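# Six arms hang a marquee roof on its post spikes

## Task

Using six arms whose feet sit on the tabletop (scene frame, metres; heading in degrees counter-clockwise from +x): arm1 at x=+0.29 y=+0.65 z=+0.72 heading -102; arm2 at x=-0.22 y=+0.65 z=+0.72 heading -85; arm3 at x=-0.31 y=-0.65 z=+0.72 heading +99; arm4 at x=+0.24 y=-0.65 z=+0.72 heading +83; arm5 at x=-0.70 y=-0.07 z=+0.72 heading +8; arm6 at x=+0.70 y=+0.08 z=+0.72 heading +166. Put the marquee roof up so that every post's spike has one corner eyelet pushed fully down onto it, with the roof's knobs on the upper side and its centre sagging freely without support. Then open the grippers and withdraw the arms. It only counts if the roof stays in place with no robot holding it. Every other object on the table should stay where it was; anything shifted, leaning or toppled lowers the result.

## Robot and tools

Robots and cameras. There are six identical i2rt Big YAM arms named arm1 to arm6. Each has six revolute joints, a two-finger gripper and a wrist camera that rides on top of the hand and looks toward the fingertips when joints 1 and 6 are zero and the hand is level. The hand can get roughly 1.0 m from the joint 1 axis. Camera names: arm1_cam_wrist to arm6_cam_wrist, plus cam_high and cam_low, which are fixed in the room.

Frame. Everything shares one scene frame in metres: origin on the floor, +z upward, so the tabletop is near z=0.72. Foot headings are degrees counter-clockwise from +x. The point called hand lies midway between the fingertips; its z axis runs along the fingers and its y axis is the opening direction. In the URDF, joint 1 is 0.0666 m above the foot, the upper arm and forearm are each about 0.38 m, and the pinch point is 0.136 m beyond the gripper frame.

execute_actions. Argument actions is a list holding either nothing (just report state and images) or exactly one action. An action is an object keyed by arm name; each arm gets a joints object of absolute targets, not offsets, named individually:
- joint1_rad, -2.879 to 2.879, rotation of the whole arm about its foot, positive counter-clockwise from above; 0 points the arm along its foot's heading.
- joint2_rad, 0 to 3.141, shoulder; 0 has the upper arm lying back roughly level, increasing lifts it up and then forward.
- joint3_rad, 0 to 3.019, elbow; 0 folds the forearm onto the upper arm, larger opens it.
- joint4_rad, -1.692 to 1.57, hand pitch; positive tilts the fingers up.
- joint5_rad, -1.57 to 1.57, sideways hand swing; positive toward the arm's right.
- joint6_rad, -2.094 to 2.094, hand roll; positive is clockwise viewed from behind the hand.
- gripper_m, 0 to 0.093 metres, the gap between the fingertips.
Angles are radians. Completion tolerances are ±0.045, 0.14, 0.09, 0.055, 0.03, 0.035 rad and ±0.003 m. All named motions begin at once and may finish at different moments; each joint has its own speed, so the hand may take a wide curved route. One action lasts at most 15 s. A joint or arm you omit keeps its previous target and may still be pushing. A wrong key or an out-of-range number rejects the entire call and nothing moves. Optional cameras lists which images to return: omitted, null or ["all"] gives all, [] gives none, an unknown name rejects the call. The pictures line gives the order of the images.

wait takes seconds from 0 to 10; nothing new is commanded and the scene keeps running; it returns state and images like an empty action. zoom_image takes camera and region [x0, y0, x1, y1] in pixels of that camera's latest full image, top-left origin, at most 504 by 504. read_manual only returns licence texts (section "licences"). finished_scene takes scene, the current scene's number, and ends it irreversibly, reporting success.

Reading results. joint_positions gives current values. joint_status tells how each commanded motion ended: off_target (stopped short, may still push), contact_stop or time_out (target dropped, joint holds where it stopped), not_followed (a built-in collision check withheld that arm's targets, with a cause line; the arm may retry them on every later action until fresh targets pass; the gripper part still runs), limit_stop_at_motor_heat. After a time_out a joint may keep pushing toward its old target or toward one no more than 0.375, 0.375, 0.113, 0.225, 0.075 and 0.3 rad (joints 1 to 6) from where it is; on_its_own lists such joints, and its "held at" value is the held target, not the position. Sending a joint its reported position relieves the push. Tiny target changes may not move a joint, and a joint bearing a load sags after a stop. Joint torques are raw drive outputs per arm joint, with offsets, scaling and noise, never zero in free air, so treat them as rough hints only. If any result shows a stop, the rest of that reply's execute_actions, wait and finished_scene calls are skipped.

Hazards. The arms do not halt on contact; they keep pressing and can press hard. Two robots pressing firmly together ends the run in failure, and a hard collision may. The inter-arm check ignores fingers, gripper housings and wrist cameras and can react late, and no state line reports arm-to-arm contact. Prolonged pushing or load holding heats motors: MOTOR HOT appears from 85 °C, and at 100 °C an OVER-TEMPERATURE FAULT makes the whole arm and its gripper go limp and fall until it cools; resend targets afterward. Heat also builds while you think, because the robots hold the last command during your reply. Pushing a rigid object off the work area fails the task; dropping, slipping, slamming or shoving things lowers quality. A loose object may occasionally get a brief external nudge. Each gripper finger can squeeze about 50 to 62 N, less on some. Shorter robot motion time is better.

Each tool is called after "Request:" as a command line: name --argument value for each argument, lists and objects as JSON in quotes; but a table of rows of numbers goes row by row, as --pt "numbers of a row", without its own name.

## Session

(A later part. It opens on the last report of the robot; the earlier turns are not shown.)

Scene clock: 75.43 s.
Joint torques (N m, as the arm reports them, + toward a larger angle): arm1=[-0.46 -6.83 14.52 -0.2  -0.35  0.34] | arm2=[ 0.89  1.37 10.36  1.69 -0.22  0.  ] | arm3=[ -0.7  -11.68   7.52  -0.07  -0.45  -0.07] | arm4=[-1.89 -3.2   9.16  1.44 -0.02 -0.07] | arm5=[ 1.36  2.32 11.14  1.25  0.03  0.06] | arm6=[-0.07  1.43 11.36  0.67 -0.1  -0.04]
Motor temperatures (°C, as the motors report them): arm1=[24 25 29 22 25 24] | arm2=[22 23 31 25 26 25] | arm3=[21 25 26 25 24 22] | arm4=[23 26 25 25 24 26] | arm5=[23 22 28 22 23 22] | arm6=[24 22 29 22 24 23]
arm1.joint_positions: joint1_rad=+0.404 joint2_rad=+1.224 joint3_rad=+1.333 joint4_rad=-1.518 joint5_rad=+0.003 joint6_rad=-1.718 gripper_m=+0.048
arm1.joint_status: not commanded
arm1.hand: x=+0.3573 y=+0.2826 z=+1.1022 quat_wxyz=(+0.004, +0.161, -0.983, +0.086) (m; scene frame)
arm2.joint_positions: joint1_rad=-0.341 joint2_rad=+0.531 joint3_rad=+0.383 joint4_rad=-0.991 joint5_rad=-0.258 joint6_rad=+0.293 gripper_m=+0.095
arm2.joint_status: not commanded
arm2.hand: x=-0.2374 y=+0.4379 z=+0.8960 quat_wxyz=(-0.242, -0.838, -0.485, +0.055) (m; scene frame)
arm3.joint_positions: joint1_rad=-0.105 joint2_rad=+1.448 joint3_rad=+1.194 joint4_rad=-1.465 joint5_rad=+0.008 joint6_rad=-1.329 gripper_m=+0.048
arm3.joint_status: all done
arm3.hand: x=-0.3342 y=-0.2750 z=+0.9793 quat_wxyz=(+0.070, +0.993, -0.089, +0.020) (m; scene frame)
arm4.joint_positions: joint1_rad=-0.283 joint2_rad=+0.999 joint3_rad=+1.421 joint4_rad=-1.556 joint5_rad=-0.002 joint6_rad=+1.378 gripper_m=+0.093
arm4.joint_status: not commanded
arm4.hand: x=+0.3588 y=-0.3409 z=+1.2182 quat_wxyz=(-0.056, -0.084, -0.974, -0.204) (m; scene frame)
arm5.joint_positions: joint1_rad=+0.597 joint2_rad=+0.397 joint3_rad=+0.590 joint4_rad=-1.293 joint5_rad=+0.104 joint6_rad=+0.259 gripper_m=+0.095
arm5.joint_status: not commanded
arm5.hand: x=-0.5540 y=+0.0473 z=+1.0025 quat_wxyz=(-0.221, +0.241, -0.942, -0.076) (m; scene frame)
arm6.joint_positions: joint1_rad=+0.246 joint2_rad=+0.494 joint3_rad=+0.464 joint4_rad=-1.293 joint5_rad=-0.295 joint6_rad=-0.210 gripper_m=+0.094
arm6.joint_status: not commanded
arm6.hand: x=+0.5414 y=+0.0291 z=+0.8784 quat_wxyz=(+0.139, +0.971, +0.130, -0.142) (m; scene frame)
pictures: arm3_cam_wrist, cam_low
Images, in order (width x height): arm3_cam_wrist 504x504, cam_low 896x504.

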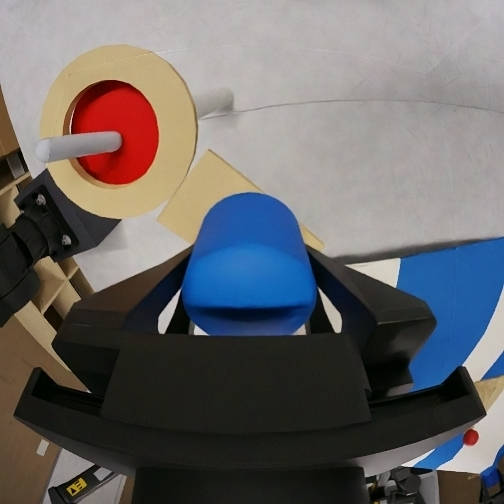

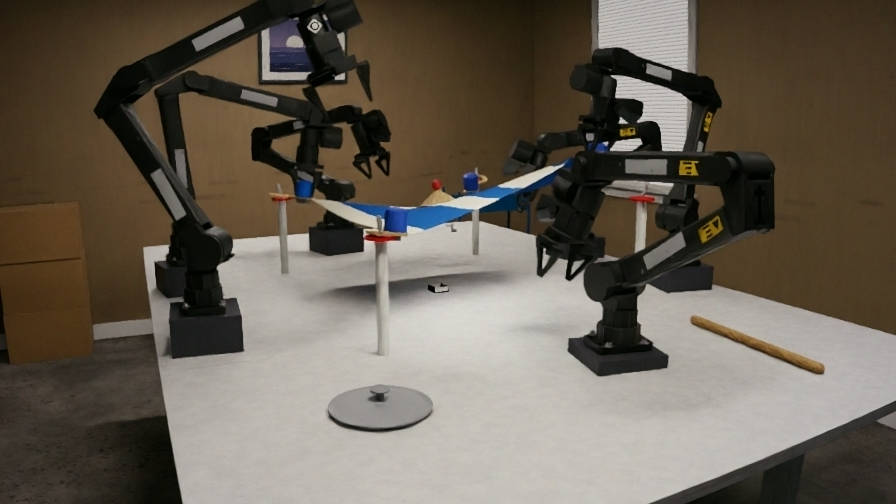

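Request:
execute_actions --actions '[{"arm3":{"joints":{"gripper_m":0.093}}}]' --cameras '["cam_low","arm3_cam_wrist"]'

Scene clock: 76.20 s.
Joint torques (N m, as the arm reports them, + toward a larger angle): arm1=[-0.52 -7.35 14.55 -0.22 -0.39  0.34] | arm2=[ 1.01  1.55 10.37  1.52 -0.24  0.01] | arm3=[ -0.87 -11.52   7.49  -0.09  -0.18  -0.06] | arm4=[-1.06 -3.02  8.85  1.08  0.06 -0.09] | arm5=[ 1.16  2.32 11.12  1.24  0.04  0.04] | arm6=[-0.1   1.42 11.36  0.68 -0.1  -0.04]
Motor temperatures (°C, as the motors report them): arm1=[24 25 29 22 25 24] | arm2=[22 23 31 25 26 25] | arm3=[21 25 26 25 24 22] | arm4=[23 25 25 25 24 26] | arm5=[23 22 28 22 23 22] | arm6=[24 22 29 22 24 23]
arm1.joint_positions: joint1_rad=+0.403 joint2_rad=+1.224 joint3_rad=+1.333 joint4_rad=-1.518 joint5_rad=+0.003 joint6_rad=-1.718 gripper_m=+0.048
arm1.joint_status: not commanded
arm1.hand: x=+0.3570 y=+0.2826 z=+1.1022 quat_wxyz=(+0.004, +0.161, -0.983, +0.086) (m; scene frame)
arm2.joint_positions: joint1_rad=-0.341 joint2_rad=+0.531 joint3_rad=+0.383 joint4_rad=-0.991 joint5_rad=-0.258 joint6_rad=+0.293 gripper_m=+0.095
arm2.joint_status: not commanded
arm2.hand: x=-0.2374 y=+0.4379 z=+0.8960 quat_wxyz=(-0.242, -0.838, -0.485, +0.055) (m; scene frame)
arm3.joint_positions: joint1_rad=-0.103 joint2_rad=+1.448 joint3_rad=+1.194 joint4_rad=-1.465 joint5_rad=+0.002 joint6_rad=-1.330 gripper_m=+0.093
arm3.joint_status: all done
arm3.hand: x=-0.3361 y=-0.2750 z=+0.9792 quat_wxyz=(+0.070, +0.994, -0.087, +0.017) (m; scene frame)
arm4.joint_positions: joint1_rad=-0.283 joint2_rad=+0.999 joint3_rad=+1.421 joint4_rad=-1.556 joint5_rad=-0.002 joint6_rad=+1.378 gripper_m=+0.093
arm4.joint_status: not commanded
arm4.hand: x=+0.3588 y=-0.3409 z=+1.2182 quat_wxyz=(-0.056, -0.084, -0.974, -0.204) (m; scene frame)
arm5.joint_positions: joint1_rad=+0.597 joint2_rad=+0.397 joint3_rad=+0.590 joint4_rad=-1.293 joint5_rad=+0.104 joint6_rad=+0.259 gripper_m=+0.095
arm5.joint_status: not commanded
arm5.hand: x=-0.5540 y=+0.0473 z=+1.0025 quat_wxyz=(-0.221, +0.241, -0.942, -0.076) (m; scene frame)
arm6.joint_positions: joint1_rad=+0.246 joint2_rad=+0.494 joint3_rad=+0.464 joint4_rad=-1.293 joint5_rad=-0.295 joint6_rad=-0.210 gripper_m=+0.094
arm6.joint_status: not commanded
arm6.hand: x=+0.5414 y=+0.0291 z=+0.8784 quat_wxyz=(+0.139, +0.971, +0.130, -0.142) (m; scene frame)
pictures: arm3_cam_wrist, cam_low
Images, in order (width x height): arm3_cam_wrist 504x504, cam_low 896x504.

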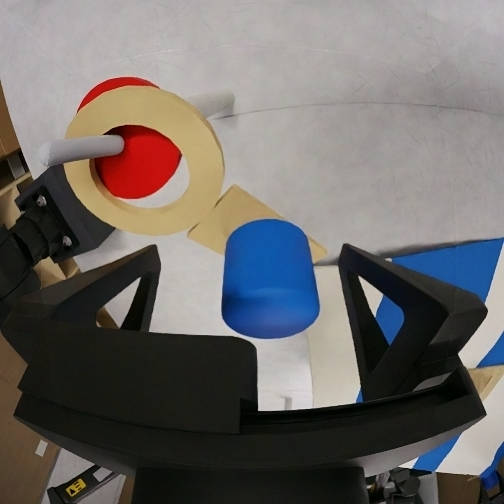

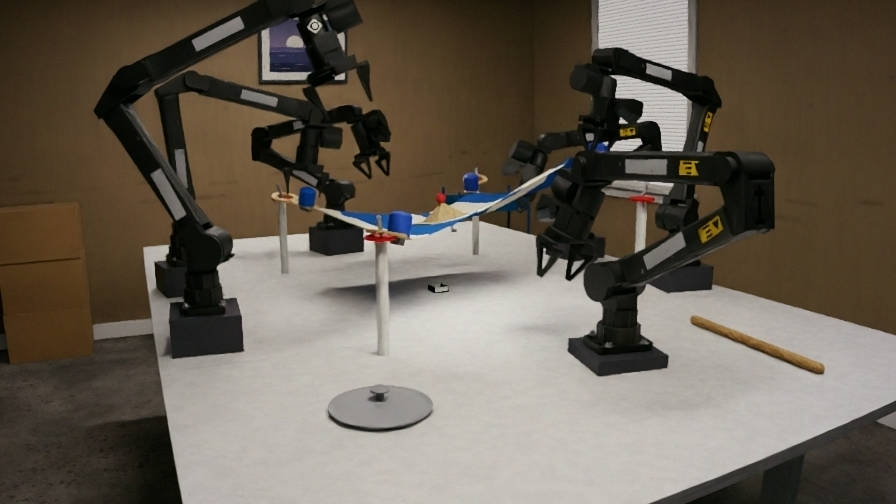

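Request:
execute_actions --actions '[{"arm3":{"joints":{"joint3_rad":1.34,"joint4_rad":-1.55}}}]' --cameras '["cam_low","arm3_cam_wrist"]'

Scene clock: 77.40 s.
Joint torques (N m, as the arm reports them, + toward a larger angle): arm1=[-0.45 -7.23 14.42 -0.13 -0.41  0.33] | arm2=[ 0.78  1.43 10.36  1.56 -0.25 -0.02] | arm3=[ -0.85 -11.29  12.44  -0.63  -0.17  -0.05] | arm4=[-1.   -2.84  9.21  1.45  0.07 -0.04] | arm5=[ 1.27  2.31 11.11  1.24  0.04  0.04] | arm6=[-0.09  1.43 11.36  0.67 -0.1  -0.04]
Motor temperatures (°C, as the motors report them): arm1=[24 25 29 22 25 24] | arm2=[22 23 31 25 26 25] | arm3=[21 25 26 25 24 22] | arm4=[23 25 25 25 24 26] | arm5=[23 22 28 22 23 22] | arm6=[24 22 29 22 24 23]
arm1.joint_positions: joint1_rad=+0.403 joint2_rad=+1.224 joint3_rad=+1.333 joint4_rad=-1.518 joint5_rad=+0.003 joint6_rad=-1.718 gripper_m=+0.048
arm1.joint_status: not commanded
arm1.hand: x=+0.3570 y=+0.2826 z=+1.1022 quat_wxyz=(+0.004, +0.161, -0.983, +0.086) (m; scene frame)
arm2.joint_positions: joint1_rad=-0.341 joint2_rad=+0.531 joint3_rad=+0.383 joint4_rad=-0.991 joint5_rad=-0.258 joint6_rad=+0.293 gripper_m=+0.095
arm2.joint_status: not commanded
arm2.hand: x=-0.2374 y=+0.4379 z=+0.8960 quat_wxyz=(-0.242, -0.838, -0.485, +0.055) (m; scene frame)
arm3.joint_positions: joint1_rad=-0.103 joint2_rad=+1.443 joint3_rad=+1.292 joint4_rad=-1.538 joint5_rad=+0.002 joint6_rad=-1.330 gripper_m=+0.093
arm3.joint_status: all done
arm3.hand: x=-0.3373 y=-0.2621 z=+1.0167 quat_wxyz=(+0.056, +0.995, -0.087, +0.015) (m; scene frame)
arm4.joint_positions: joint1_rad=-0.283 joint2_rad=+0.999 joint3_rad=+1.421 joint4_rad=-1.556 joint5_rad=-0.002 joint6_rad=+1.378 gripper_m=+0.093
arm4.joint_status: not commanded
arm4.hand: x=+0.3588 y=-0.3409 z=+1.2182 quat_wxyz=(-0.056, -0.084, -0.974, -0.204) (m; scene frame)
arm5.joint_positions: joint1_rad=+0.597 joint2_rad=+0.397 joint3_rad=+0.590 joint4_rad=-1.293 joint5_rad=+0.104 joint6_rad=+0.259 gripper_m=+0.095
arm5.joint_status: not commanded
arm5.hand: x=-0.5540 y=+0.0473 z=+1.0025 quat_wxyz=(-0.221, +0.241, -0.942, -0.076) (m; scene frame)
arm6.joint_positions: joint1_rad=+0.246 joint2_rad=+0.494 joint3_rad=+0.464 joint4_rad=-1.293 joint5_rad=-0.295 joint6_rad=-0.210 gripper_m=+0.094
arm6.joint_status: not commanded
arm6.hand: x=+0.5414 y=+0.0291 z=+0.8784 quat_wxyz=(+0.139, +0.971, +0.130, -0.142) (m; scene frame)
pictures: arm3_cam_wrist, cam_low
Images, in order (width x height): arm3_cam_wrist 504x504, cam_low 896x504.

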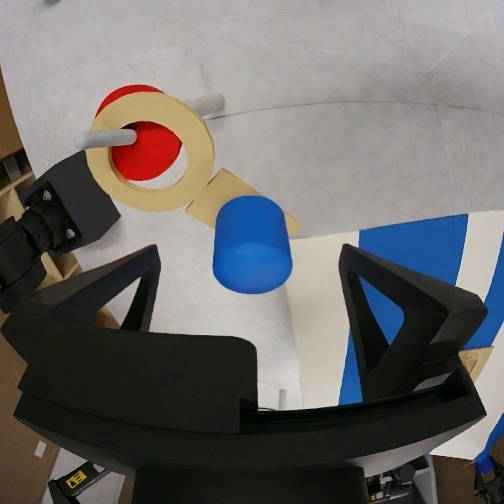

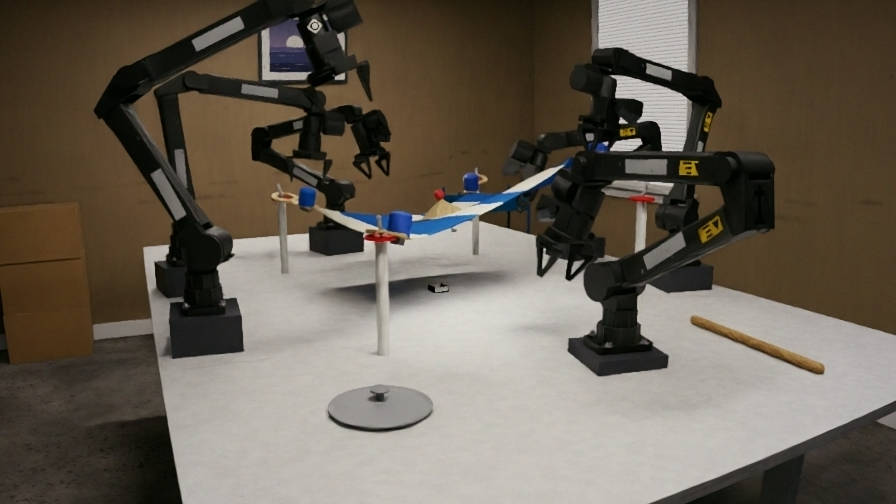

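Request:
execute_actions --actions '[{"arm3":{"joints":{"joint2_rad":1.0}},"arm4":{"joints":{"joint2_rad":0.6,"joint3_rad":0.8,"joint4_rad":-1.2,"joint6_rad":0.0}},"arm1":{"joints":{"joint1_rad":0.478,"joint2_rad":1.15,"joint3_rad":1.31,"joint4_rad":-1.65,"joint6_rad":-1.92}}}]' --cameras '["cam_low","cam_high","arm1_cam_wrist"]'

Scene clock: 80.50 s.
Joint torques (N m, as the arm reports them, + toward a larger angle): arm1=[ 0.59 -6.25  9.27 -0.79 -0.59  0.15] | arm2=[ 0.34  1.33 10.45  1.72 -0.22  0.02] | arm3=[-0.81 -4.77 12.32  0.23 -0.15 -0.01] | arm4=[-1.05  1.55  9.76  1.99 -0.02 -0.11] | arm5=[ 1.22  2.31 11.1   1.27  0.03  0.04] | arm6=[-0.11  1.46 11.37  0.68 -0.1  -0.04]
Motor temperatures (°C, as the motors report them): arm1=[24 25 29 22 25 24] | arm2=[22 23 31 25 26 25] | arm3=[21 25 27 25 24 22] | arm4=[23 25 25 25 24 26] | arm5=[23 22 28 22 23 22] | arm6=[24 22 29 22 24 23]
arm1.joint_positions: joint1_rad=+0.466 joint2_rad=+1.160 joint3_rad=+1.315 joint4_rad=-1.625 joint5_rad=+0.008 joint6_rad=-1.916 gripper_m=+0.048
arm1.joint_status: all done
arm1.hand: x=+0.3696 y=+0.3277 z=+1.1122 quat_wxyz=(+0.011, +0.288, -0.956, +0.055) (m; scene frame)
arm2.joint_positions: joint1_rad=-0.341 joint2_rad=+0.531 joint3_rad=+0.383 joint4_rad=-0.991 joint5_rad=-0.258 joint6_rad=+0.293 gripper_m=+0.095
arm2.joint_status: not commanded
arm2.hand: x=-0.2374 y=+0.4379 z=+0.8960 quat_wxyz=(-0.242, -0.838, -0.485, +0.055) (m; scene frame)
arm3.joint_positions: joint1_rad=-0.103 joint2_rad=+1.001 joint3_rad=+1.300 joint4_rad=-1.540 joint5_rad=+0.002 joint6_rad=-1.331 gripper_m=+0.093
arm3.joint_status: all done
arm3.hand: x=-0.3342 y=-0.3327 z=+1.1693 quat_wxyz=(-0.165, +0.982, -0.085, -0.020) (m; scene frame)
arm4.joint_positions: joint1_rad=-0.283 joint2_rad=+0.598 joint3_rad=+0.801 joint4_rad=-1.216 joint5_rad=-0.002 joint6_rad=+0.011 gripper_m=+0.093
arm4.joint_status: all done
arm4.hand: x=+0.3311 y=-0.4127 z=+1.0680 quat_wxyz=(-0.221, +0.542, -0.796, -0.156) (m; scene frame)
arm5.joint_positions: joint1_rad=+0.597 joint2_rad=+0.397 joint3_rad=+0.590 joint4_rad=-1.293 joint5_rad=+0.104 joint6_rad=+0.259 gripper_m=+0.095
arm5.joint_status: not commanded
arm5.hand: x=-0.5540 y=+0.0473 z=+1.0025 quat_wxyz=(-0.221, +0.241, -0.942, -0.076) (m; scene frame)
arm6.joint_positions: joint1_rad=+0.246 joint2_rad=+0.494 joint3_rad=+0.464 joint4_rad=-1.293 joint5_rad=-0.295 joint6_rad=-0.210 gripper_m=+0.094
arm6.joint_status: not commanded
arm6.hand: x=+0.5414 y=+0.0291 z=+0.8784 quat_wxyz=(+0.139, +0.971, +0.130, -0.142) (m; scene frame)
pictures: arm1_cam_wrist, cam_high, cam_low
Images, in order (width x height): arm1_cam_wrist 504x504, cam_high 896x504, cam_low 896x504.

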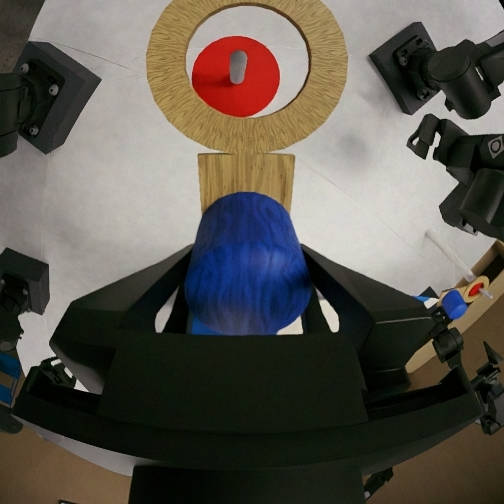

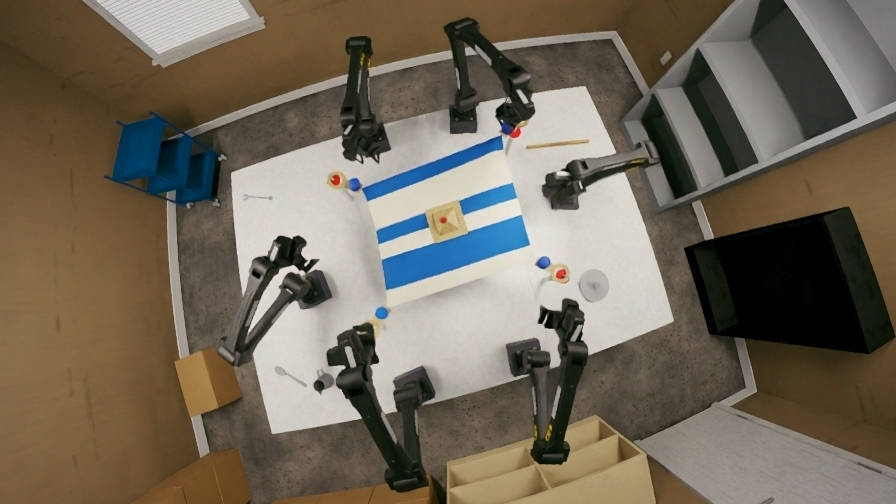

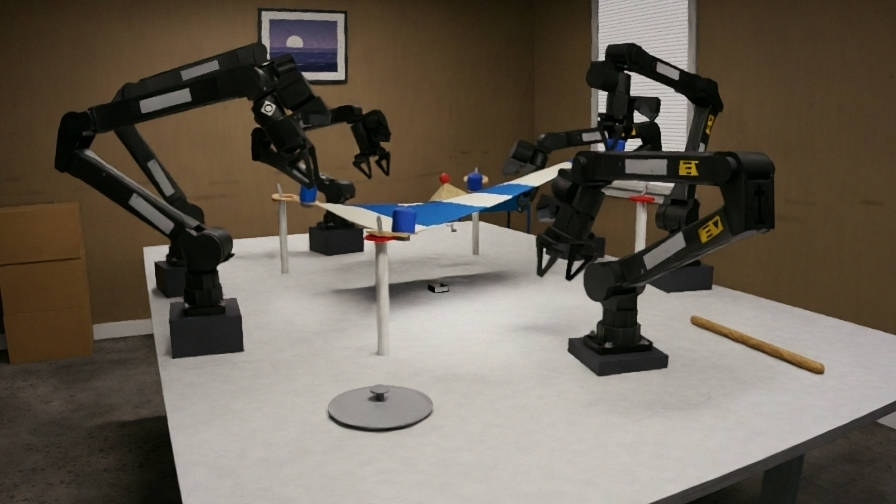

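Request:
execute_actions --actions '[{"arm1":{"joints":{"joint3_rad":1.21,"joint4_rad":-1.52}},"arm3":{"joints":{"joint2_rad":0.6,"joint3_rad":0.8,"joint4_rad":-1.2,"joint6_rad":0.0}}}]' --cameras '["cam_low","arm1_cam_wrist"]'

Scene clock: 83.13 s.
Joint torques (N m, as the arm reports them, + toward a larger angle): arm1=[ 0.75 -6.4   9.99  0.28 -0.59  0.14] | arm2=[ 1.18  1.55 10.46  1.8  -0.24 -0.01] | arm3=[-0.75 -0.12  9.52  1.65 -0.05  0.15] | arm4=[-0.73  1.07  9.43  1.99 -0.08 -0.06] | arm5=[ 1.33  2.36 11.19  1.23  0.04  0.05] | arm6=[-0.11  1.49 11.36  0.67 -0.1  -0.04]
Motor temperatures (°C, as the motors report them): arm1=[24 25 28 22 25 24] | arm2=[22 23 31 25 26 25] | arm3=[21 25 27 25 24 22] | arm4=[23 25 25 25 24 26] | arm5=[23 22 28 22 23 22] | arm6=[24 22 29 22 24 23]
arm1.joint_positions: joint1_rad=+0.466 joint2_rad=+1.161 joint3_rad=+1.208 joint4_rad=-1.528 joint5_rad=+0.008 joint6_rad=-1.916 gripper_m=+0.048
arm1.joint_status: all done
arm1.hand: x=+0.3698 y=+0.3253 z=+1.0712 quat_wxyz=(+0.011, +0.288, -0.956, +0.049) (m; scene frame)
arm2.joint_positions: joint1_rad=-0.341 joint2_rad=+0.531 joint3_rad=+0.383 joint4_rad=-0.991 joint5_rad=-0.258 joint6_rad=+0.293 gripper_m=+0.095
arm2.joint_status: not commanded
arm2.hand: x=-0.2374 y=+0.4379 z=+0.8960 quat_wxyz=(-0.242, -0.838, -0.485, +0.055) (m; scene frame)
arm3.joint_positions: joint1_rad=-0.103 joint2_rad=+0.601 joint3_rad=+0.805 joint4_rad=-1.221 joint5_rad=+0.002 joint6_rad=-0.010 gripper_m=+0.093
arm3.joint_status: all done
arm3.hand: x=-0.3287 y=-0.4003 z=+1.0721 quat_wxyz=(-0.193, +0.706, -0.652, -0.196) (m; scene frame)
arm4.joint_positions: joint1_rad=-0.283 joint2_rad=+0.598 joint3_rad=+0.801 joint4_rad=-1.216 joint5_rad=-0.002 joint6_rad=+0.010 gripper_m=+0.093
arm4.joint_status: not commanded
arm4.hand: x=+0.3311 y=-0.4127 z=+1.0680 quat_wxyz=(-0.221, +0.542, -0.796, -0.156) (m; scene frame)
arm5.joint_positions: joint1_rad=+0.597 joint2_rad=+0.397 joint3_rad=+0.590 joint4_rad=-1.293 joint5_rad=+0.104 joint6_rad=+0.259 gripper_m=+0.095
arm5.joint_status: not commanded
arm5.hand: x=-0.5540 y=+0.0473 z=+1.0025 quat_wxyz=(-0.221, +0.241, -0.942, -0.076) (m; scene frame)
arm6.joint_positions: joint1_rad=+0.246 joint2_rad=+0.494 joint3_rad=+0.464 joint4_rad=-1.293 joint5_rad=-0.295 joint6_rad=-0.210 gripper_m=+0.094
arm6.joint_status: not commanded
arm6.hand: x=+0.5414 y=+0.0291 z=+0.8784 quat_wxyz=(+0.139, +0.971, +0.130, -0.142) (m; scene frame)
pictures: arm1_cam_wrist, cam_low
Images, in order (width x height): arm1_cam_wrist 504x504, cam_low 896x504.

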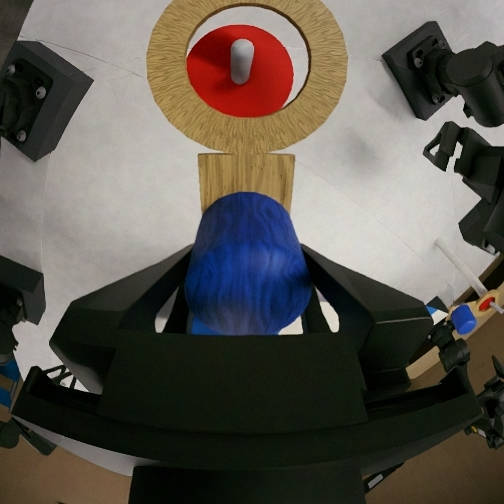

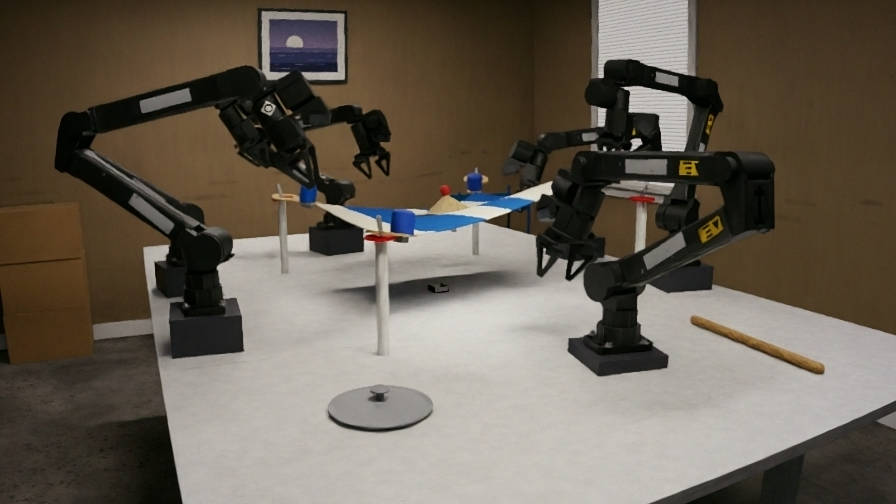

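Request:
execute_actions --actions '[{"arm1":{"joints":{"joint3_rad":1.11,"joint4_rad":-1.425}}}]' --cameras '["cam_low","arm1_cam_wrist"]'

Scene clock: 84.20 s.
Joint torques (N m, as the arm reports them, + toward a larger angle): arm1=[ 0.79 -6.1   9.88  0.34 -0.56  0.11] | arm2=[ 0.84  1.16 10.38  1.6  -0.25 -0.02] | arm3=[-0.76 -0.12  9.53  1.64 -0.05  0.16] | arm4=[-0.58  0.44  9.78  2.   -0.06 -0.09] | arm5=[ 1.21  2.18 11.13  1.23  0.05  0.05] | arm6=[-0.11  1.45 11.36  0.68 -0.1  -0.04]
Motor temperatures (°C, as the motors report them): arm1=[24 25 28 22 25 24] | arm2=[22 23 31 25 26 25] | arm3=[21 25 27 25 24 22] | arm4=[23 25 25 25 24 26] | arm5=[23 22 28 22 23 22] | arm6=[24 22 29 22 24 23]
arm1.joint_positions: joint1_rad=+0.466 joint2_rad=+1.160 joint3_rad=+1.109 joint4_rad=-1.433 joint5_rad=+0.008 joint6_rad=-1.916 gripper_m=+0.048
arm1.joint_status: all done
arm1.hand: x=+0.3693 y=+0.3264 z=+1.0334 quat_wxyz=(+0.011, +0.288, -0.956, +0.047) (m; scene frame)
arm2.joint_positions: joint1_rad=-0.341 joint2_rad=+0.531 joint3_rad=+0.383 joint4_rad=-0.991 joint5_rad=-0.258 joint6_rad=+0.293 gripper_m=+0.095
arm2.joint_status: not commanded
arm2.hand: x=-0.2374 y=+0.4379 z=+0.8960 quat_wxyz=(-0.242, -0.838, -0.485, +0.055) (m; scene frame)
arm3.joint_positions: joint1_rad=-0.103 joint2_rad=+0.601 joint3_rad=+0.805 joint4_rad=-1.221 joint5_rad=+0.002 joint6_rad=-0.010 gripper_m=+0.093
arm3.joint_status: not commanded
arm3.hand: x=-0.3287 y=-0.4003 z=+1.0721 quat_wxyz=(-0.193, +0.706, -0.652, -0.196) (m; scene frame)
arm4.joint_positions: joint1_rad=-0.283 joint2_rad=+0.598 joint3_rad=+0.801 joint4_rad=-1.216 joint5_rad=-0.002 joint6_rad=+0.010 gripper_m=+0.093
arm4.joint_status: not commanded
arm4.hand: x=+0.3311 y=-0.4127 z=+1.0680 quat_wxyz=(-0.221, +0.542, -0.796, -0.156) (m; scene frame)
arm5.joint_positions: joint1_rad=+0.597 joint2_rad=+0.397 joint3_rad=+0.590 joint4_rad=-1.293 joint5_rad=+0.104 joint6_rad=+0.259 gripper_m=+0.095
arm5.joint_status: not commanded
arm5.hand: x=-0.5540 y=+0.0473 z=+1.0025 quat_wxyz=(-0.221, +0.241, -0.942, -0.076) (m; scene frame)
arm6.joint_positions: joint1_rad=+0.246 joint2_rad=+0.494 joint3_rad=+0.464 joint4_rad=-1.293 joint5_rad=-0.295 joint6_rad=-0.210 gripper_m=+0.094
arm6.joint_status: not commanded
arm6.hand: x=+0.5414 y=+0.0291 z=+0.8784 quat_wxyz=(+0.139, +0.971, +0.130, -0.142) (m; scene frame)
pictures: arm1_cam_wrist, cam_low
Images, in order (width x height): arm1_cam_wrist 504x504, cam_low 896x504.

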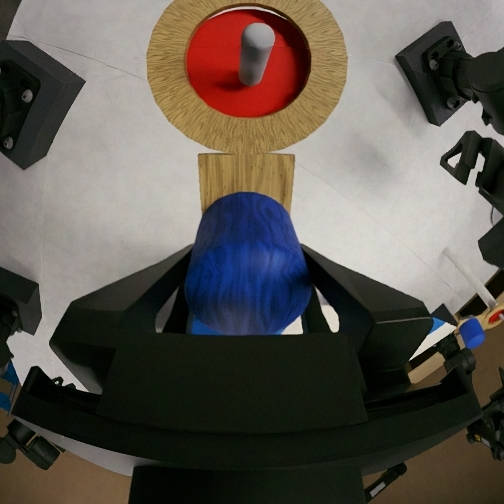

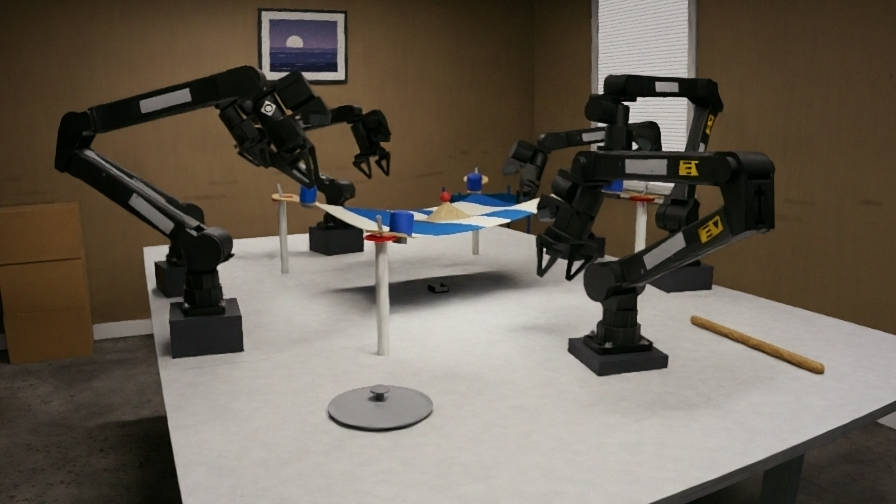

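Request:
execute_actions --actions '[{"arm1":{"joints":{"joint3_rad":1.07,"joint4_rad":-1.39}}}]' --cameras '["cam_low","arm1_cam_wrist"]'

Scene clock: 85.03 s.
Joint torques (N m, as the arm reports them, + toward a larger angle): arm1=[ 0.72 -5.89  7.86  0.57 -0.56  0.14] | arm2=[ 1.47  1.61 10.4   1.72 -0.24 -0.02] | arm3=[-0.78 -0.09  9.53  1.66 -0.05  0.16] | arm4=[-1.45  0.65  9.61  1.9  -0.03 -0.1 ] | arm5=[ 1.25  2.29 11.08  1.26  0.03  0.06] | arm6=[-0.08  1.42 11.37  0.67 -0.1  -0.04]
Motor temperatures (°C, as the motors report them): arm1=[24 25 28 22 25 24] | arm2=[22 23 31 25 26 25] | arm3=[21 25 27 25 24 22] | arm4=[23 25 25 25 24 26] | arm5=[23 22 28 22 23 22] | arm6=[24 22 29 22 24 23]
arm1.joint_positions: joint1_rad=+0.466 joint2_rad=+1.153 joint3_rad=+1.094 joint4_rad=-1.405 joint5_rad=+0.008 joint6_rad=-1.917 gripper_m=+0.048
arm1.joint_status: all done
arm1.hand: x=+0.3699 y=+0.3241 z=+1.0302 quat_wxyz=(+0.011, +0.288, -0.956, +0.057) (m; scene frame)
arm2.joint_positions: joint1_rad=-0.341 joint2_rad=+0.531 joint3_rad=+0.383 joint4_rad=-0.991 joint5_rad=-0.258 joint6_rad=+0.293 gripper_m=+0.095
arm2.joint_status: not commanded
arm2.hand: x=-0.2374 y=+0.4379 z=+0.8960 quat_wxyz=(-0.242, -0.838, -0.485, +0.055) (m; scene frame)
arm3.joint_positions: joint1_rad=-0.103 joint2_rad=+0.601 joint3_rad=+0.805 joint4_rad=-1.221 joint5_rad=+0.002 joint6_rad=-0.010 gripper_m=+0.093
arm3.joint_status: not commanded
arm3.hand: x=-0.3287 y=-0.4003 z=+1.0721 quat_wxyz=(-0.193, +0.706, -0.652, -0.196) (m; scene frame)
arm4.joint_positions: joint1_rad=-0.283 joint2_rad=+0.598 joint3_rad=+0.801 joint4_rad=-1.216 joint5_rad=-0.002 joint6_rad=+0.010 gripper_m=+0.093
arm4.joint_status: not commanded
arm4.hand: x=+0.3311 y=-0.4127 z=+1.0680 quat_wxyz=(-0.221, +0.542, -0.796, -0.156) (m; scene frame)
arm5.joint_positions: joint1_rad=+0.597 joint2_rad=+0.397 joint3_rad=+0.590 joint4_rad=-1.293 joint5_rad=+0.104 joint6_rad=+0.259 gripper_m=+0.095
arm5.joint_status: not commanded
arm5.hand: x=-0.5540 y=+0.0473 z=+1.0025 quat_wxyz=(-0.221, +0.241, -0.942, -0.076) (m; scene frame)
arm6.joint_positions: joint1_rad=+0.246 joint2_rad=+0.494 joint3_rad=+0.464 joint4_rad=-1.293 joint5_rad=-0.295 joint6_rad=-0.210 gripper_m=+0.094
arm6.joint_status: not commanded
arm6.hand: x=+0.5414 y=+0.0291 z=+0.8784 quat_wxyz=(+0.139, +0.971, +0.130, -0.142) (m; scene frame)
pictures: arm1_cam_wrist, cam_low
Images, in order (width x height): arm1_cam_wrist 504x504, cam_low 896x504.

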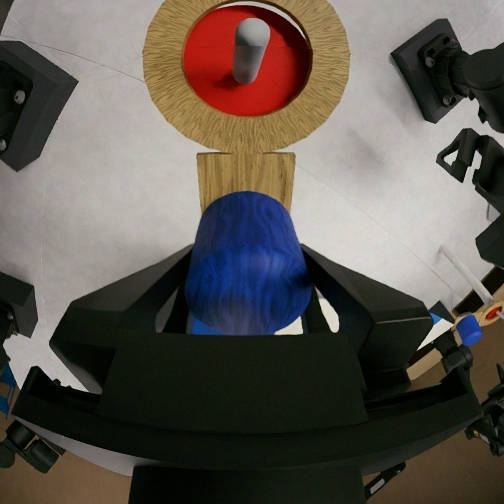

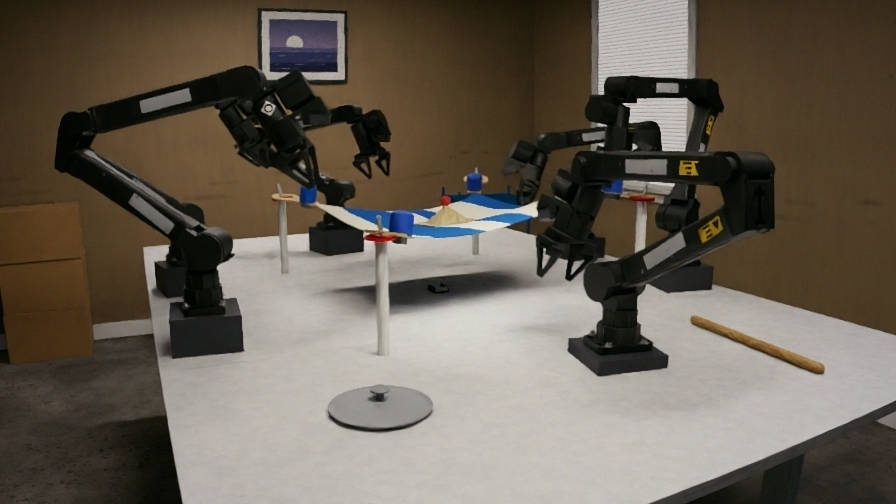

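Request:
execute_actions --actions '[{"arm1":{"joints":{"joint3_rad":1.094,"gripper_m":0.093}}}]' --cameras '["cam_low","arm1_cam_wrist"]'

Scene clock: 85.80 s.
Joint torques (N m, as the arm reports them, + toward a larger angle): arm1=[ 0.46 -5.86  9.83  0.66 -0.41  0.14] | arm2=[ 0.76  1.2  10.42  1.5  -0.2  -0.01] | arm3=[-0.74 -0.11  9.53  1.65 -0.05  0.17] | arm4=[-0.97  1.12  9.6   1.91 -0.02 -0.1 ] | arm5=[ 1.25  2.36 11.12  1.23  0.04  0.05] | arm6=[-0.12  1.47 11.37  0.67 -0.1  -0.04]
Motor temperatures (°C, as the motors report them): arm1=[24 25 28 22 25 24] | arm2=[22 23 31 25 26 25] | arm3=[21 25 27 25 24 22] | arm4=[23 25 25 25 24 26] | arm5=[23 22 28 22 23 22] | arm6=[24 22 29 22 24 23]
arm1.joint_positions: joint1_rad=+0.467 joint2_rad=+1.153 joint3_rad=+1.094 joint4_rad=-1.404 joint5_rad=+0.004 joint6_rad=-1.917 gripper_m=+0.093
arm1.joint_status: all done
arm1.hand: x=+0.3708 y=+0.3241 z=+1.0302 quat_wxyz=(+0.009, +0.289, -0.956, +0.058) (m; scene frame)
arm2.joint_positions: joint1_rad=-0.341 joint2_rad=+0.531 joint3_rad=+0.383 joint4_rad=-0.991 joint5_rad=-0.258 joint6_rad=+0.293 gripper_m=+0.095
arm2.joint_status: not commanded
arm2.hand: x=-0.2374 y=+0.4379 z=+0.8960 quat_wxyz=(-0.242, -0.838, -0.485, +0.055) (m; scene frame)
arm3.joint_positions: joint1_rad=-0.103 joint2_rad=+0.601 joint3_rad=+0.805 joint4_rad=-1.221 joint5_rad=+0.002 joint6_rad=-0.010 gripper_m=+0.093
arm3.joint_status: not commanded
arm3.hand: x=-0.3287 y=-0.4003 z=+1.0721 quat_wxyz=(-0.193, +0.706, -0.652, -0.196) (m; scene frame)
arm4.joint_positions: joint1_rad=-0.283 joint2_rad=+0.598 joint3_rad=+0.801 joint4_rad=-1.216 joint5_rad=-0.002 joint6_rad=+0.010 gripper_m=+0.093
arm4.joint_status: not commanded
arm4.hand: x=+0.3311 y=-0.4127 z=+1.0680 quat_wxyz=(-0.221, +0.542, -0.796, -0.156) (m; scene frame)
arm5.joint_positions: joint1_rad=+0.597 joint2_rad=+0.397 joint3_rad=+0.590 joint4_rad=-1.293 joint5_rad=+0.104 joint6_rad=+0.259 gripper_m=+0.095
arm5.joint_status: not commanded
arm5.hand: x=-0.5540 y=+0.0473 z=+1.0025 quat_wxyz=(-0.221, +0.241, -0.942, -0.076) (m; scene frame)
arm6.joint_positions: joint1_rad=+0.246 joint2_rad=+0.494 joint3_rad=+0.464 joint4_rad=-1.293 joint5_rad=-0.295 joint6_rad=-0.210 gripper_m=+0.094
arm6.joint_status: not commanded
arm6.hand: x=+0.5414 y=+0.0291 z=+0.8784 quat_wxyz=(+0.139, +0.971, +0.130, -0.142) (m; scene frame)
pictures: arm1_cam_wrist, cam_low
Images, in order (width x height): arm1_cam_wrist 504x504, cam_low 896x504.

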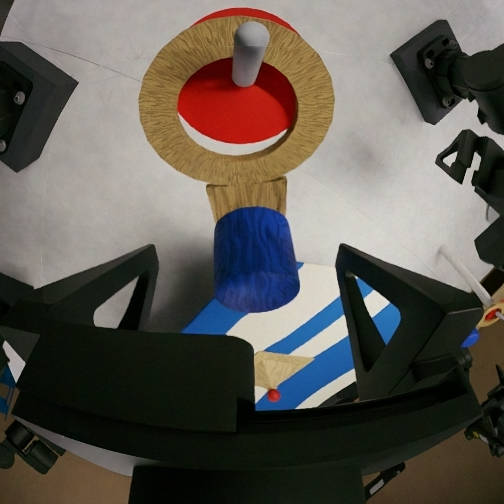

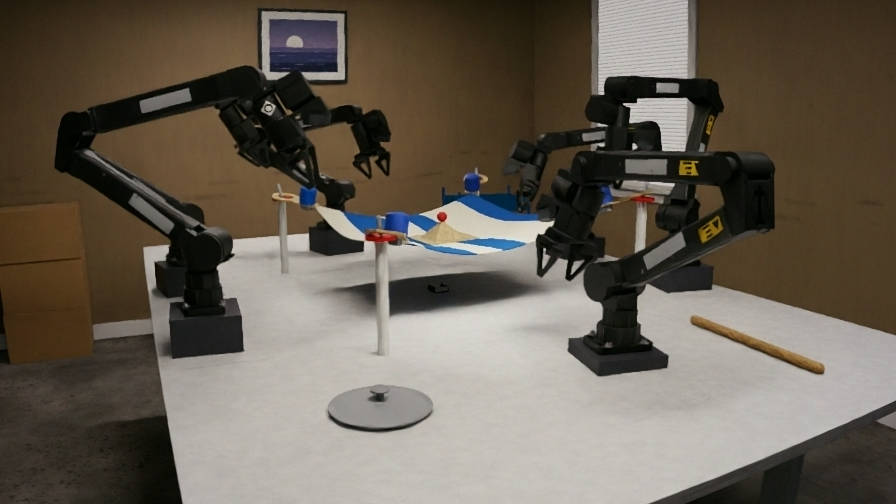

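Request:
execute_actions --actions '[{"arm1":{"joints":{"joint3_rad":1.28,"joint4_rad":-1.53}}}]' --cameras '["cam_low","arm1_cam_wrist"]'

Scene clock: 86.93 s.
Joint torques (N m, as the arm reports them, + toward a larger angle): arm1=[ 0.6  -5.2  13.33 -0.42 -0.4   0.15] | arm2=[ 0.7   1.14 10.55  1.59 -0.22  0.02] | arm3=[-0.76 -0.13  9.52  1.64 -0.05  0.17] | arm4=[-0.77  1.    9.56  1.88 -0.06 -0.2 ] | arm5=[ 1.15  2.23 11.14  1.29  0.04  0.05] | arm6=[-0.05  1.45 11.36  0.67 -0.1  -0.04]
Motor temperatures (°C, as the motors report them): arm1=[24 25 28 22 25 24] | arm2=[22 23 31 25 26 25] | arm3=[21 25 27 25 24 22] | arm4=[23 25 25 25 24 26] | arm5=[23 22 28 22 23 22] | arm6=[24 22 29 22 24 23]
arm1.joint_positions: joint1_rad=+0.467 joint2_rad=+1.148 joint3_rad=+1.237 joint4_rad=-1.514 joint5_rad=+0.004 joint6_rad=-1.917 gripper_m=+0.093
arm1.joint_status: all done
arm1.hand: x=+0.3727 y=+0.3184 z=+1.0875 quat_wxyz=(+0.010, +0.288, -0.954, +0.077) (m; scene frame)
arm2.joint_positions: joint1_rad=-0.341 joint2_rad=+0.531 joint3_rad=+0.383 joint4_rad=-0.991 joint5_rad=-0.258 joint6_rad=+0.293 gripper_m=+0.095
arm2.joint_status: not commanded
arm2.hand: x=-0.2374 y=+0.4379 z=+0.8960 quat_wxyz=(-0.242, -0.838, -0.485, +0.055) (m; scene frame)
arm3.joint_positions: joint1_rad=-0.103 joint2_rad=+0.601 joint3_rad=+0.805 joint4_rad=-1.221 joint5_rad=+0.002 joint6_rad=-0.010 gripper_m=+0.093
arm3.joint_status: not commanded
arm3.hand: x=-0.3287 y=-0.4003 z=+1.0721 quat_wxyz=(-0.193, +0.706, -0.652, -0.196) (m; scene frame)
arm4.joint_positions: joint1_rad=-0.283 joint2_rad=+0.598 joint3_rad=+0.801 joint4_rad=-1.216 joint5_rad=-0.002 joint6_rad=+0.010 gripper_m=+0.093
arm4.joint_status: not commanded
arm4.hand: x=+0.3311 y=-0.4127 z=+1.0680 quat_wxyz=(-0.221, +0.542, -0.796, -0.156) (m; scene frame)
arm5.joint_positions: joint1_rad=+0.597 joint2_rad=+0.397 joint3_rad=+0.590 joint4_rad=-1.293 joint5_rad=+0.104 joint6_rad=+0.259 gripper_m=+0.095
arm5.joint_status: not commanded
arm5.hand: x=-0.5540 y=+0.0473 z=+1.0025 quat_wxyz=(-0.221, +0.241, -0.942, -0.076) (m; scene frame)
arm6.joint_positions: joint1_rad=+0.246 joint2_rad=+0.494 joint3_rad=+0.464 joint4_rad=-1.293 joint5_rad=-0.295 joint6_rad=-0.210 gripper_m=+0.094
arm6.joint_status: not commanded
arm6.hand: x=+0.5414 y=+0.0291 z=+0.8784 quat_wxyz=(+0.139, +0.971, +0.130, -0.142) (m; scene frame)
pictures: arm1_cam_wrist, cam_low
Images, in order (width x height): arm1_cam_wrist 504x504, cam_low 896x504.

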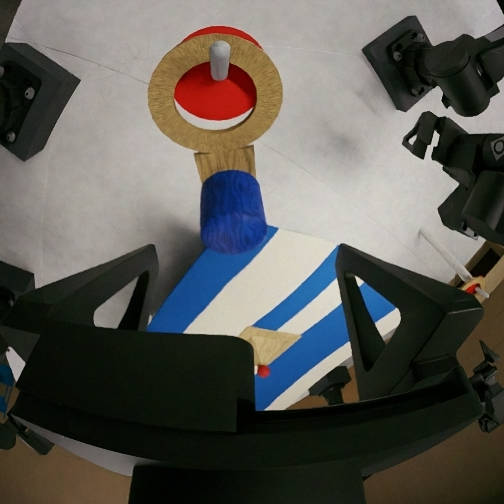

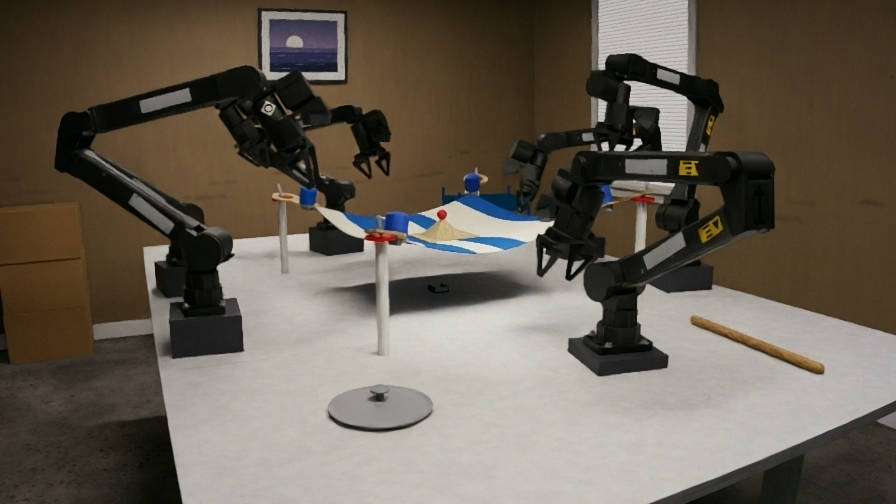

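Now lift arm1 away and check all rings.

Request:
execute_actions --actions '[{"arm1":{"joints":{"joint2_rad":0.85}}}]' --cameras '["all"]'

Request:
zoom_image --camera "cam_low" --region '[250, 160, 450, 270]'

Request:
zoom_image --camera "cam_low" --region '[430, 150, 680, 270]'

Scene clock: 88.43 s.
Joint torques (N m, as the arm reports them, + toward a larger angle): arm1=[ 0.58 -1.92 12.68  0.21 -0.38  0.15] | arm2=[ 0.99  1.54 10.46  1.75 -0.19 -0.02] | arm3=[-0.75 -0.1   9.53  1.64 -0.05  0.17] | arm4=[-0.66 -0.25  9.55  1.83 -0.04 -0.13] | arm5=[ 1.14  2.21 11.14  1.26  0.04  0.05] | arm6=[-0.1   1.45 11.36  0.68 -0.1  -0.04]
Motor temperatures (°C, as the motors report them): arm1=[24 25 28 22 25 24] | arm2=[22 23 31 25 26 25] | arm3=[21 25 27 25 24 22] | arm4=[23 25 25 25 24 26] | arm5=[23 22 28 22 23 22] | arm6=[24 22 29 22 24 23]
arm1.joint_positions: joint1_rad=+0.467 joint2_rad=+0.852 joint3_rad=+1.242 joint4_rad=-1.517 joint5_rad=+0.004 joint6_rad=-1.917 gripper_m=+0.093
arm1.joint_status: all done
arm1.hand: x=+0.3585 y=+0.3796 z=+1.1758 quat_wxyz=(+0.018, +0.282, -0.933, +0.224) (m; scene frame)
arm2.joint_positions: joint1_rad=-0.341 joint2_rad=+0.531 joint3_rad=+0.383 joint4_rad=-0.991 joint5_rad=-0.258 joint6_rad=+0.293 gripper_m=+0.095
arm2.joint_status: not commanded
arm2.hand: x=-0.2374 y=+0.4379 z=+0.8960 quat_wxyz=(-0.242, -0.838, -0.485, +0.055) (m; scene frame)
arm3.joint_positions: joint1_rad=-0.103 joint2_rad=+0.601 joint3_rad=+0.805 joint4_rad=-1.221 joint5_rad=+0.002 joint6_rad=-0.010 gripper_m=+0.093
arm3.joint_status: not commanded
arm3.hand: x=-0.3287 y=-0.4003 z=+1.0721 quat_wxyz=(-0.193, +0.706, -0.652, -0.196) (m; scene frame)
arm4.joint_positions: joint1_rad=-0.283 joint2_rad=+0.598 joint3_rad=+0.801 joint4_rad=-1.216 joint5_rad=-0.002 joint6_rad=+0.010 gripper_m=+0.093
arm4.joint_status: not commanded
arm4.hand: x=+0.3311 y=-0.4127 z=+1.0680 quat_wxyz=(-0.221, +0.542, -0.796, -0.156) (m; scene frame)
arm5.joint_positions: joint1_rad=+0.597 joint2_rad=+0.397 joint3_rad=+0.590 joint4_rad=-1.293 joint5_rad=+0.104 joint6_rad=+0.259 gripper_m=+0.095
arm5.joint_status: not commanded
arm5.hand: x=-0.5540 y=+0.0473 z=+1.0025 quat_wxyz=(-0.221, +0.241, -0.942, -0.076) (m; scene frame)
arm6.joint_positions: joint1_rad=+0.246 joint2_rad=+0.494 joint3_rad=+0.464 joint4_rad=-1.293 joint5_rad=-0.295 joint6_rad=-0.210 gripper_m=+0.094
arm6.joint_status: not commanded
arm6.hand: x=+0.5414 y=+0.0291 z=+0.8784 quat_wxyz=(+0.139, +0.971, +0.130, -0.142) (m; scene frame)
pictures: arm1_cam_wrist, arm2_cam_wrist, arm3_cam_wrist, arm4_cam_wrist, arm5_cam_wrist, arm6_cam_wrist, cam_high, cam_low
Images, in order (width x height): arm1_cam_wrist 504x504, arm2_cam_wrist 504x504, arm3_cam_wrist 504x504, arm4_cam_wrist 504x504, arm5_cam_wrist 504x504, arm6_cam_wrist 504x504, cam_high 896x504, cam_low 896x504.

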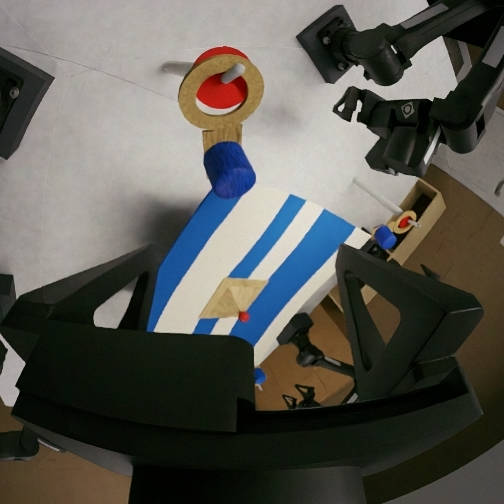

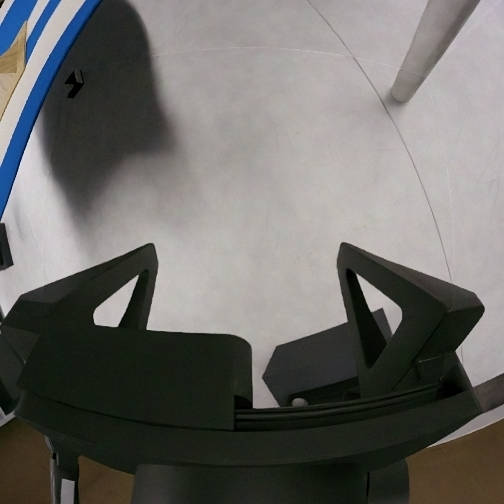

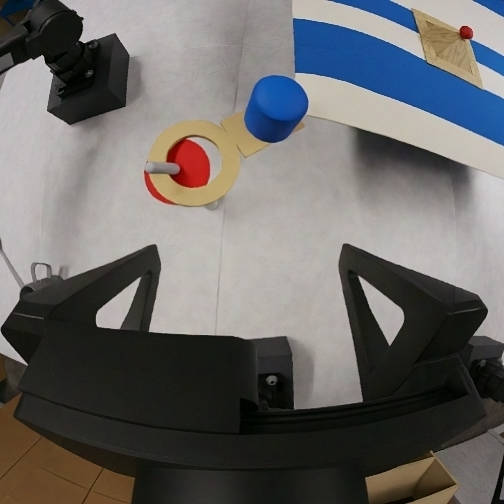

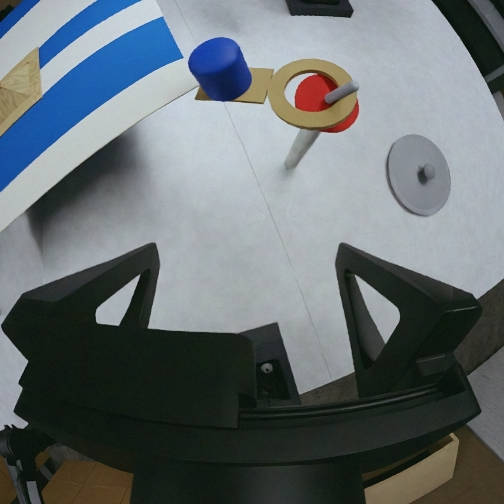

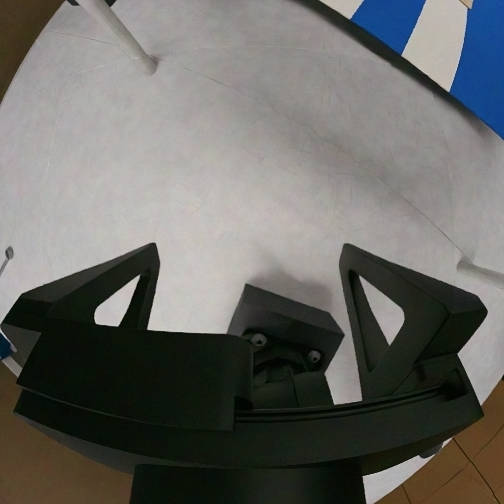

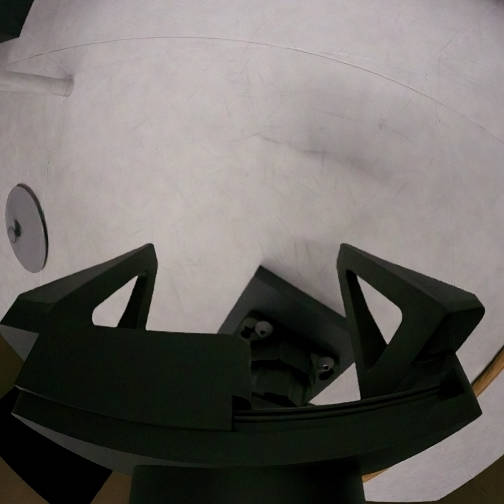

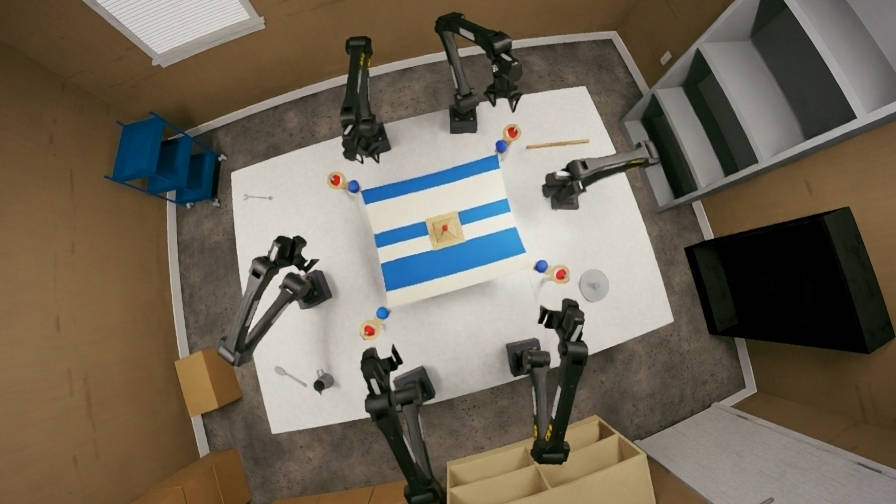

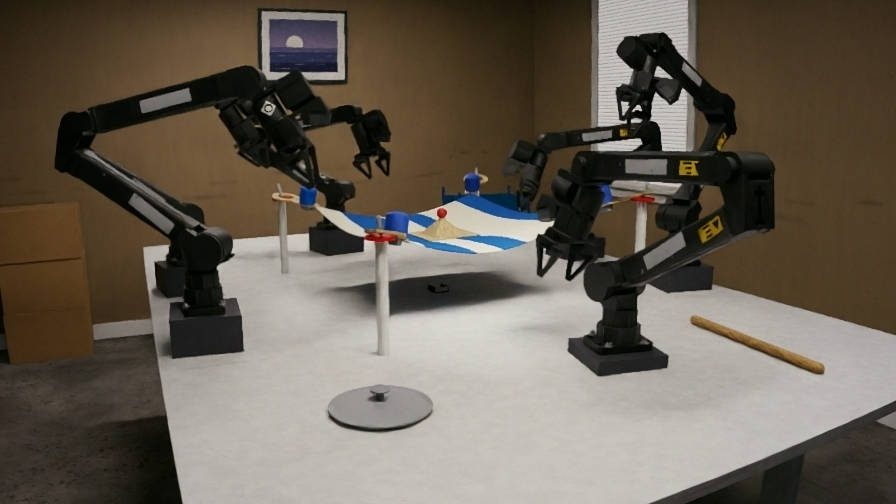

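Region (250, 160, 450, 270) of cam_low's 896x504 image, scaled by 2.520, with more detail than that image has; it fills the top 277 rows of this view, and the rest is white.

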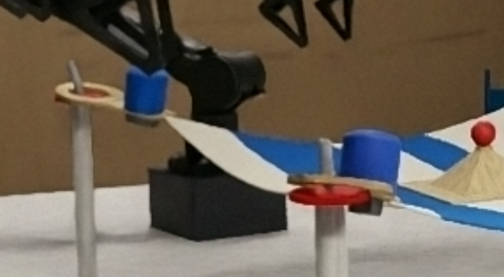

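Region (430, 150, 680, 270) of cam_low's 896x504 image, scaled by 2.016, with more detail than that image has; it fills the top 242 rows of this view, and the rest is white.

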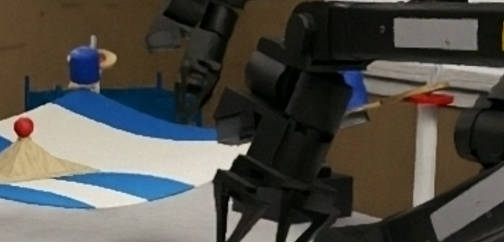

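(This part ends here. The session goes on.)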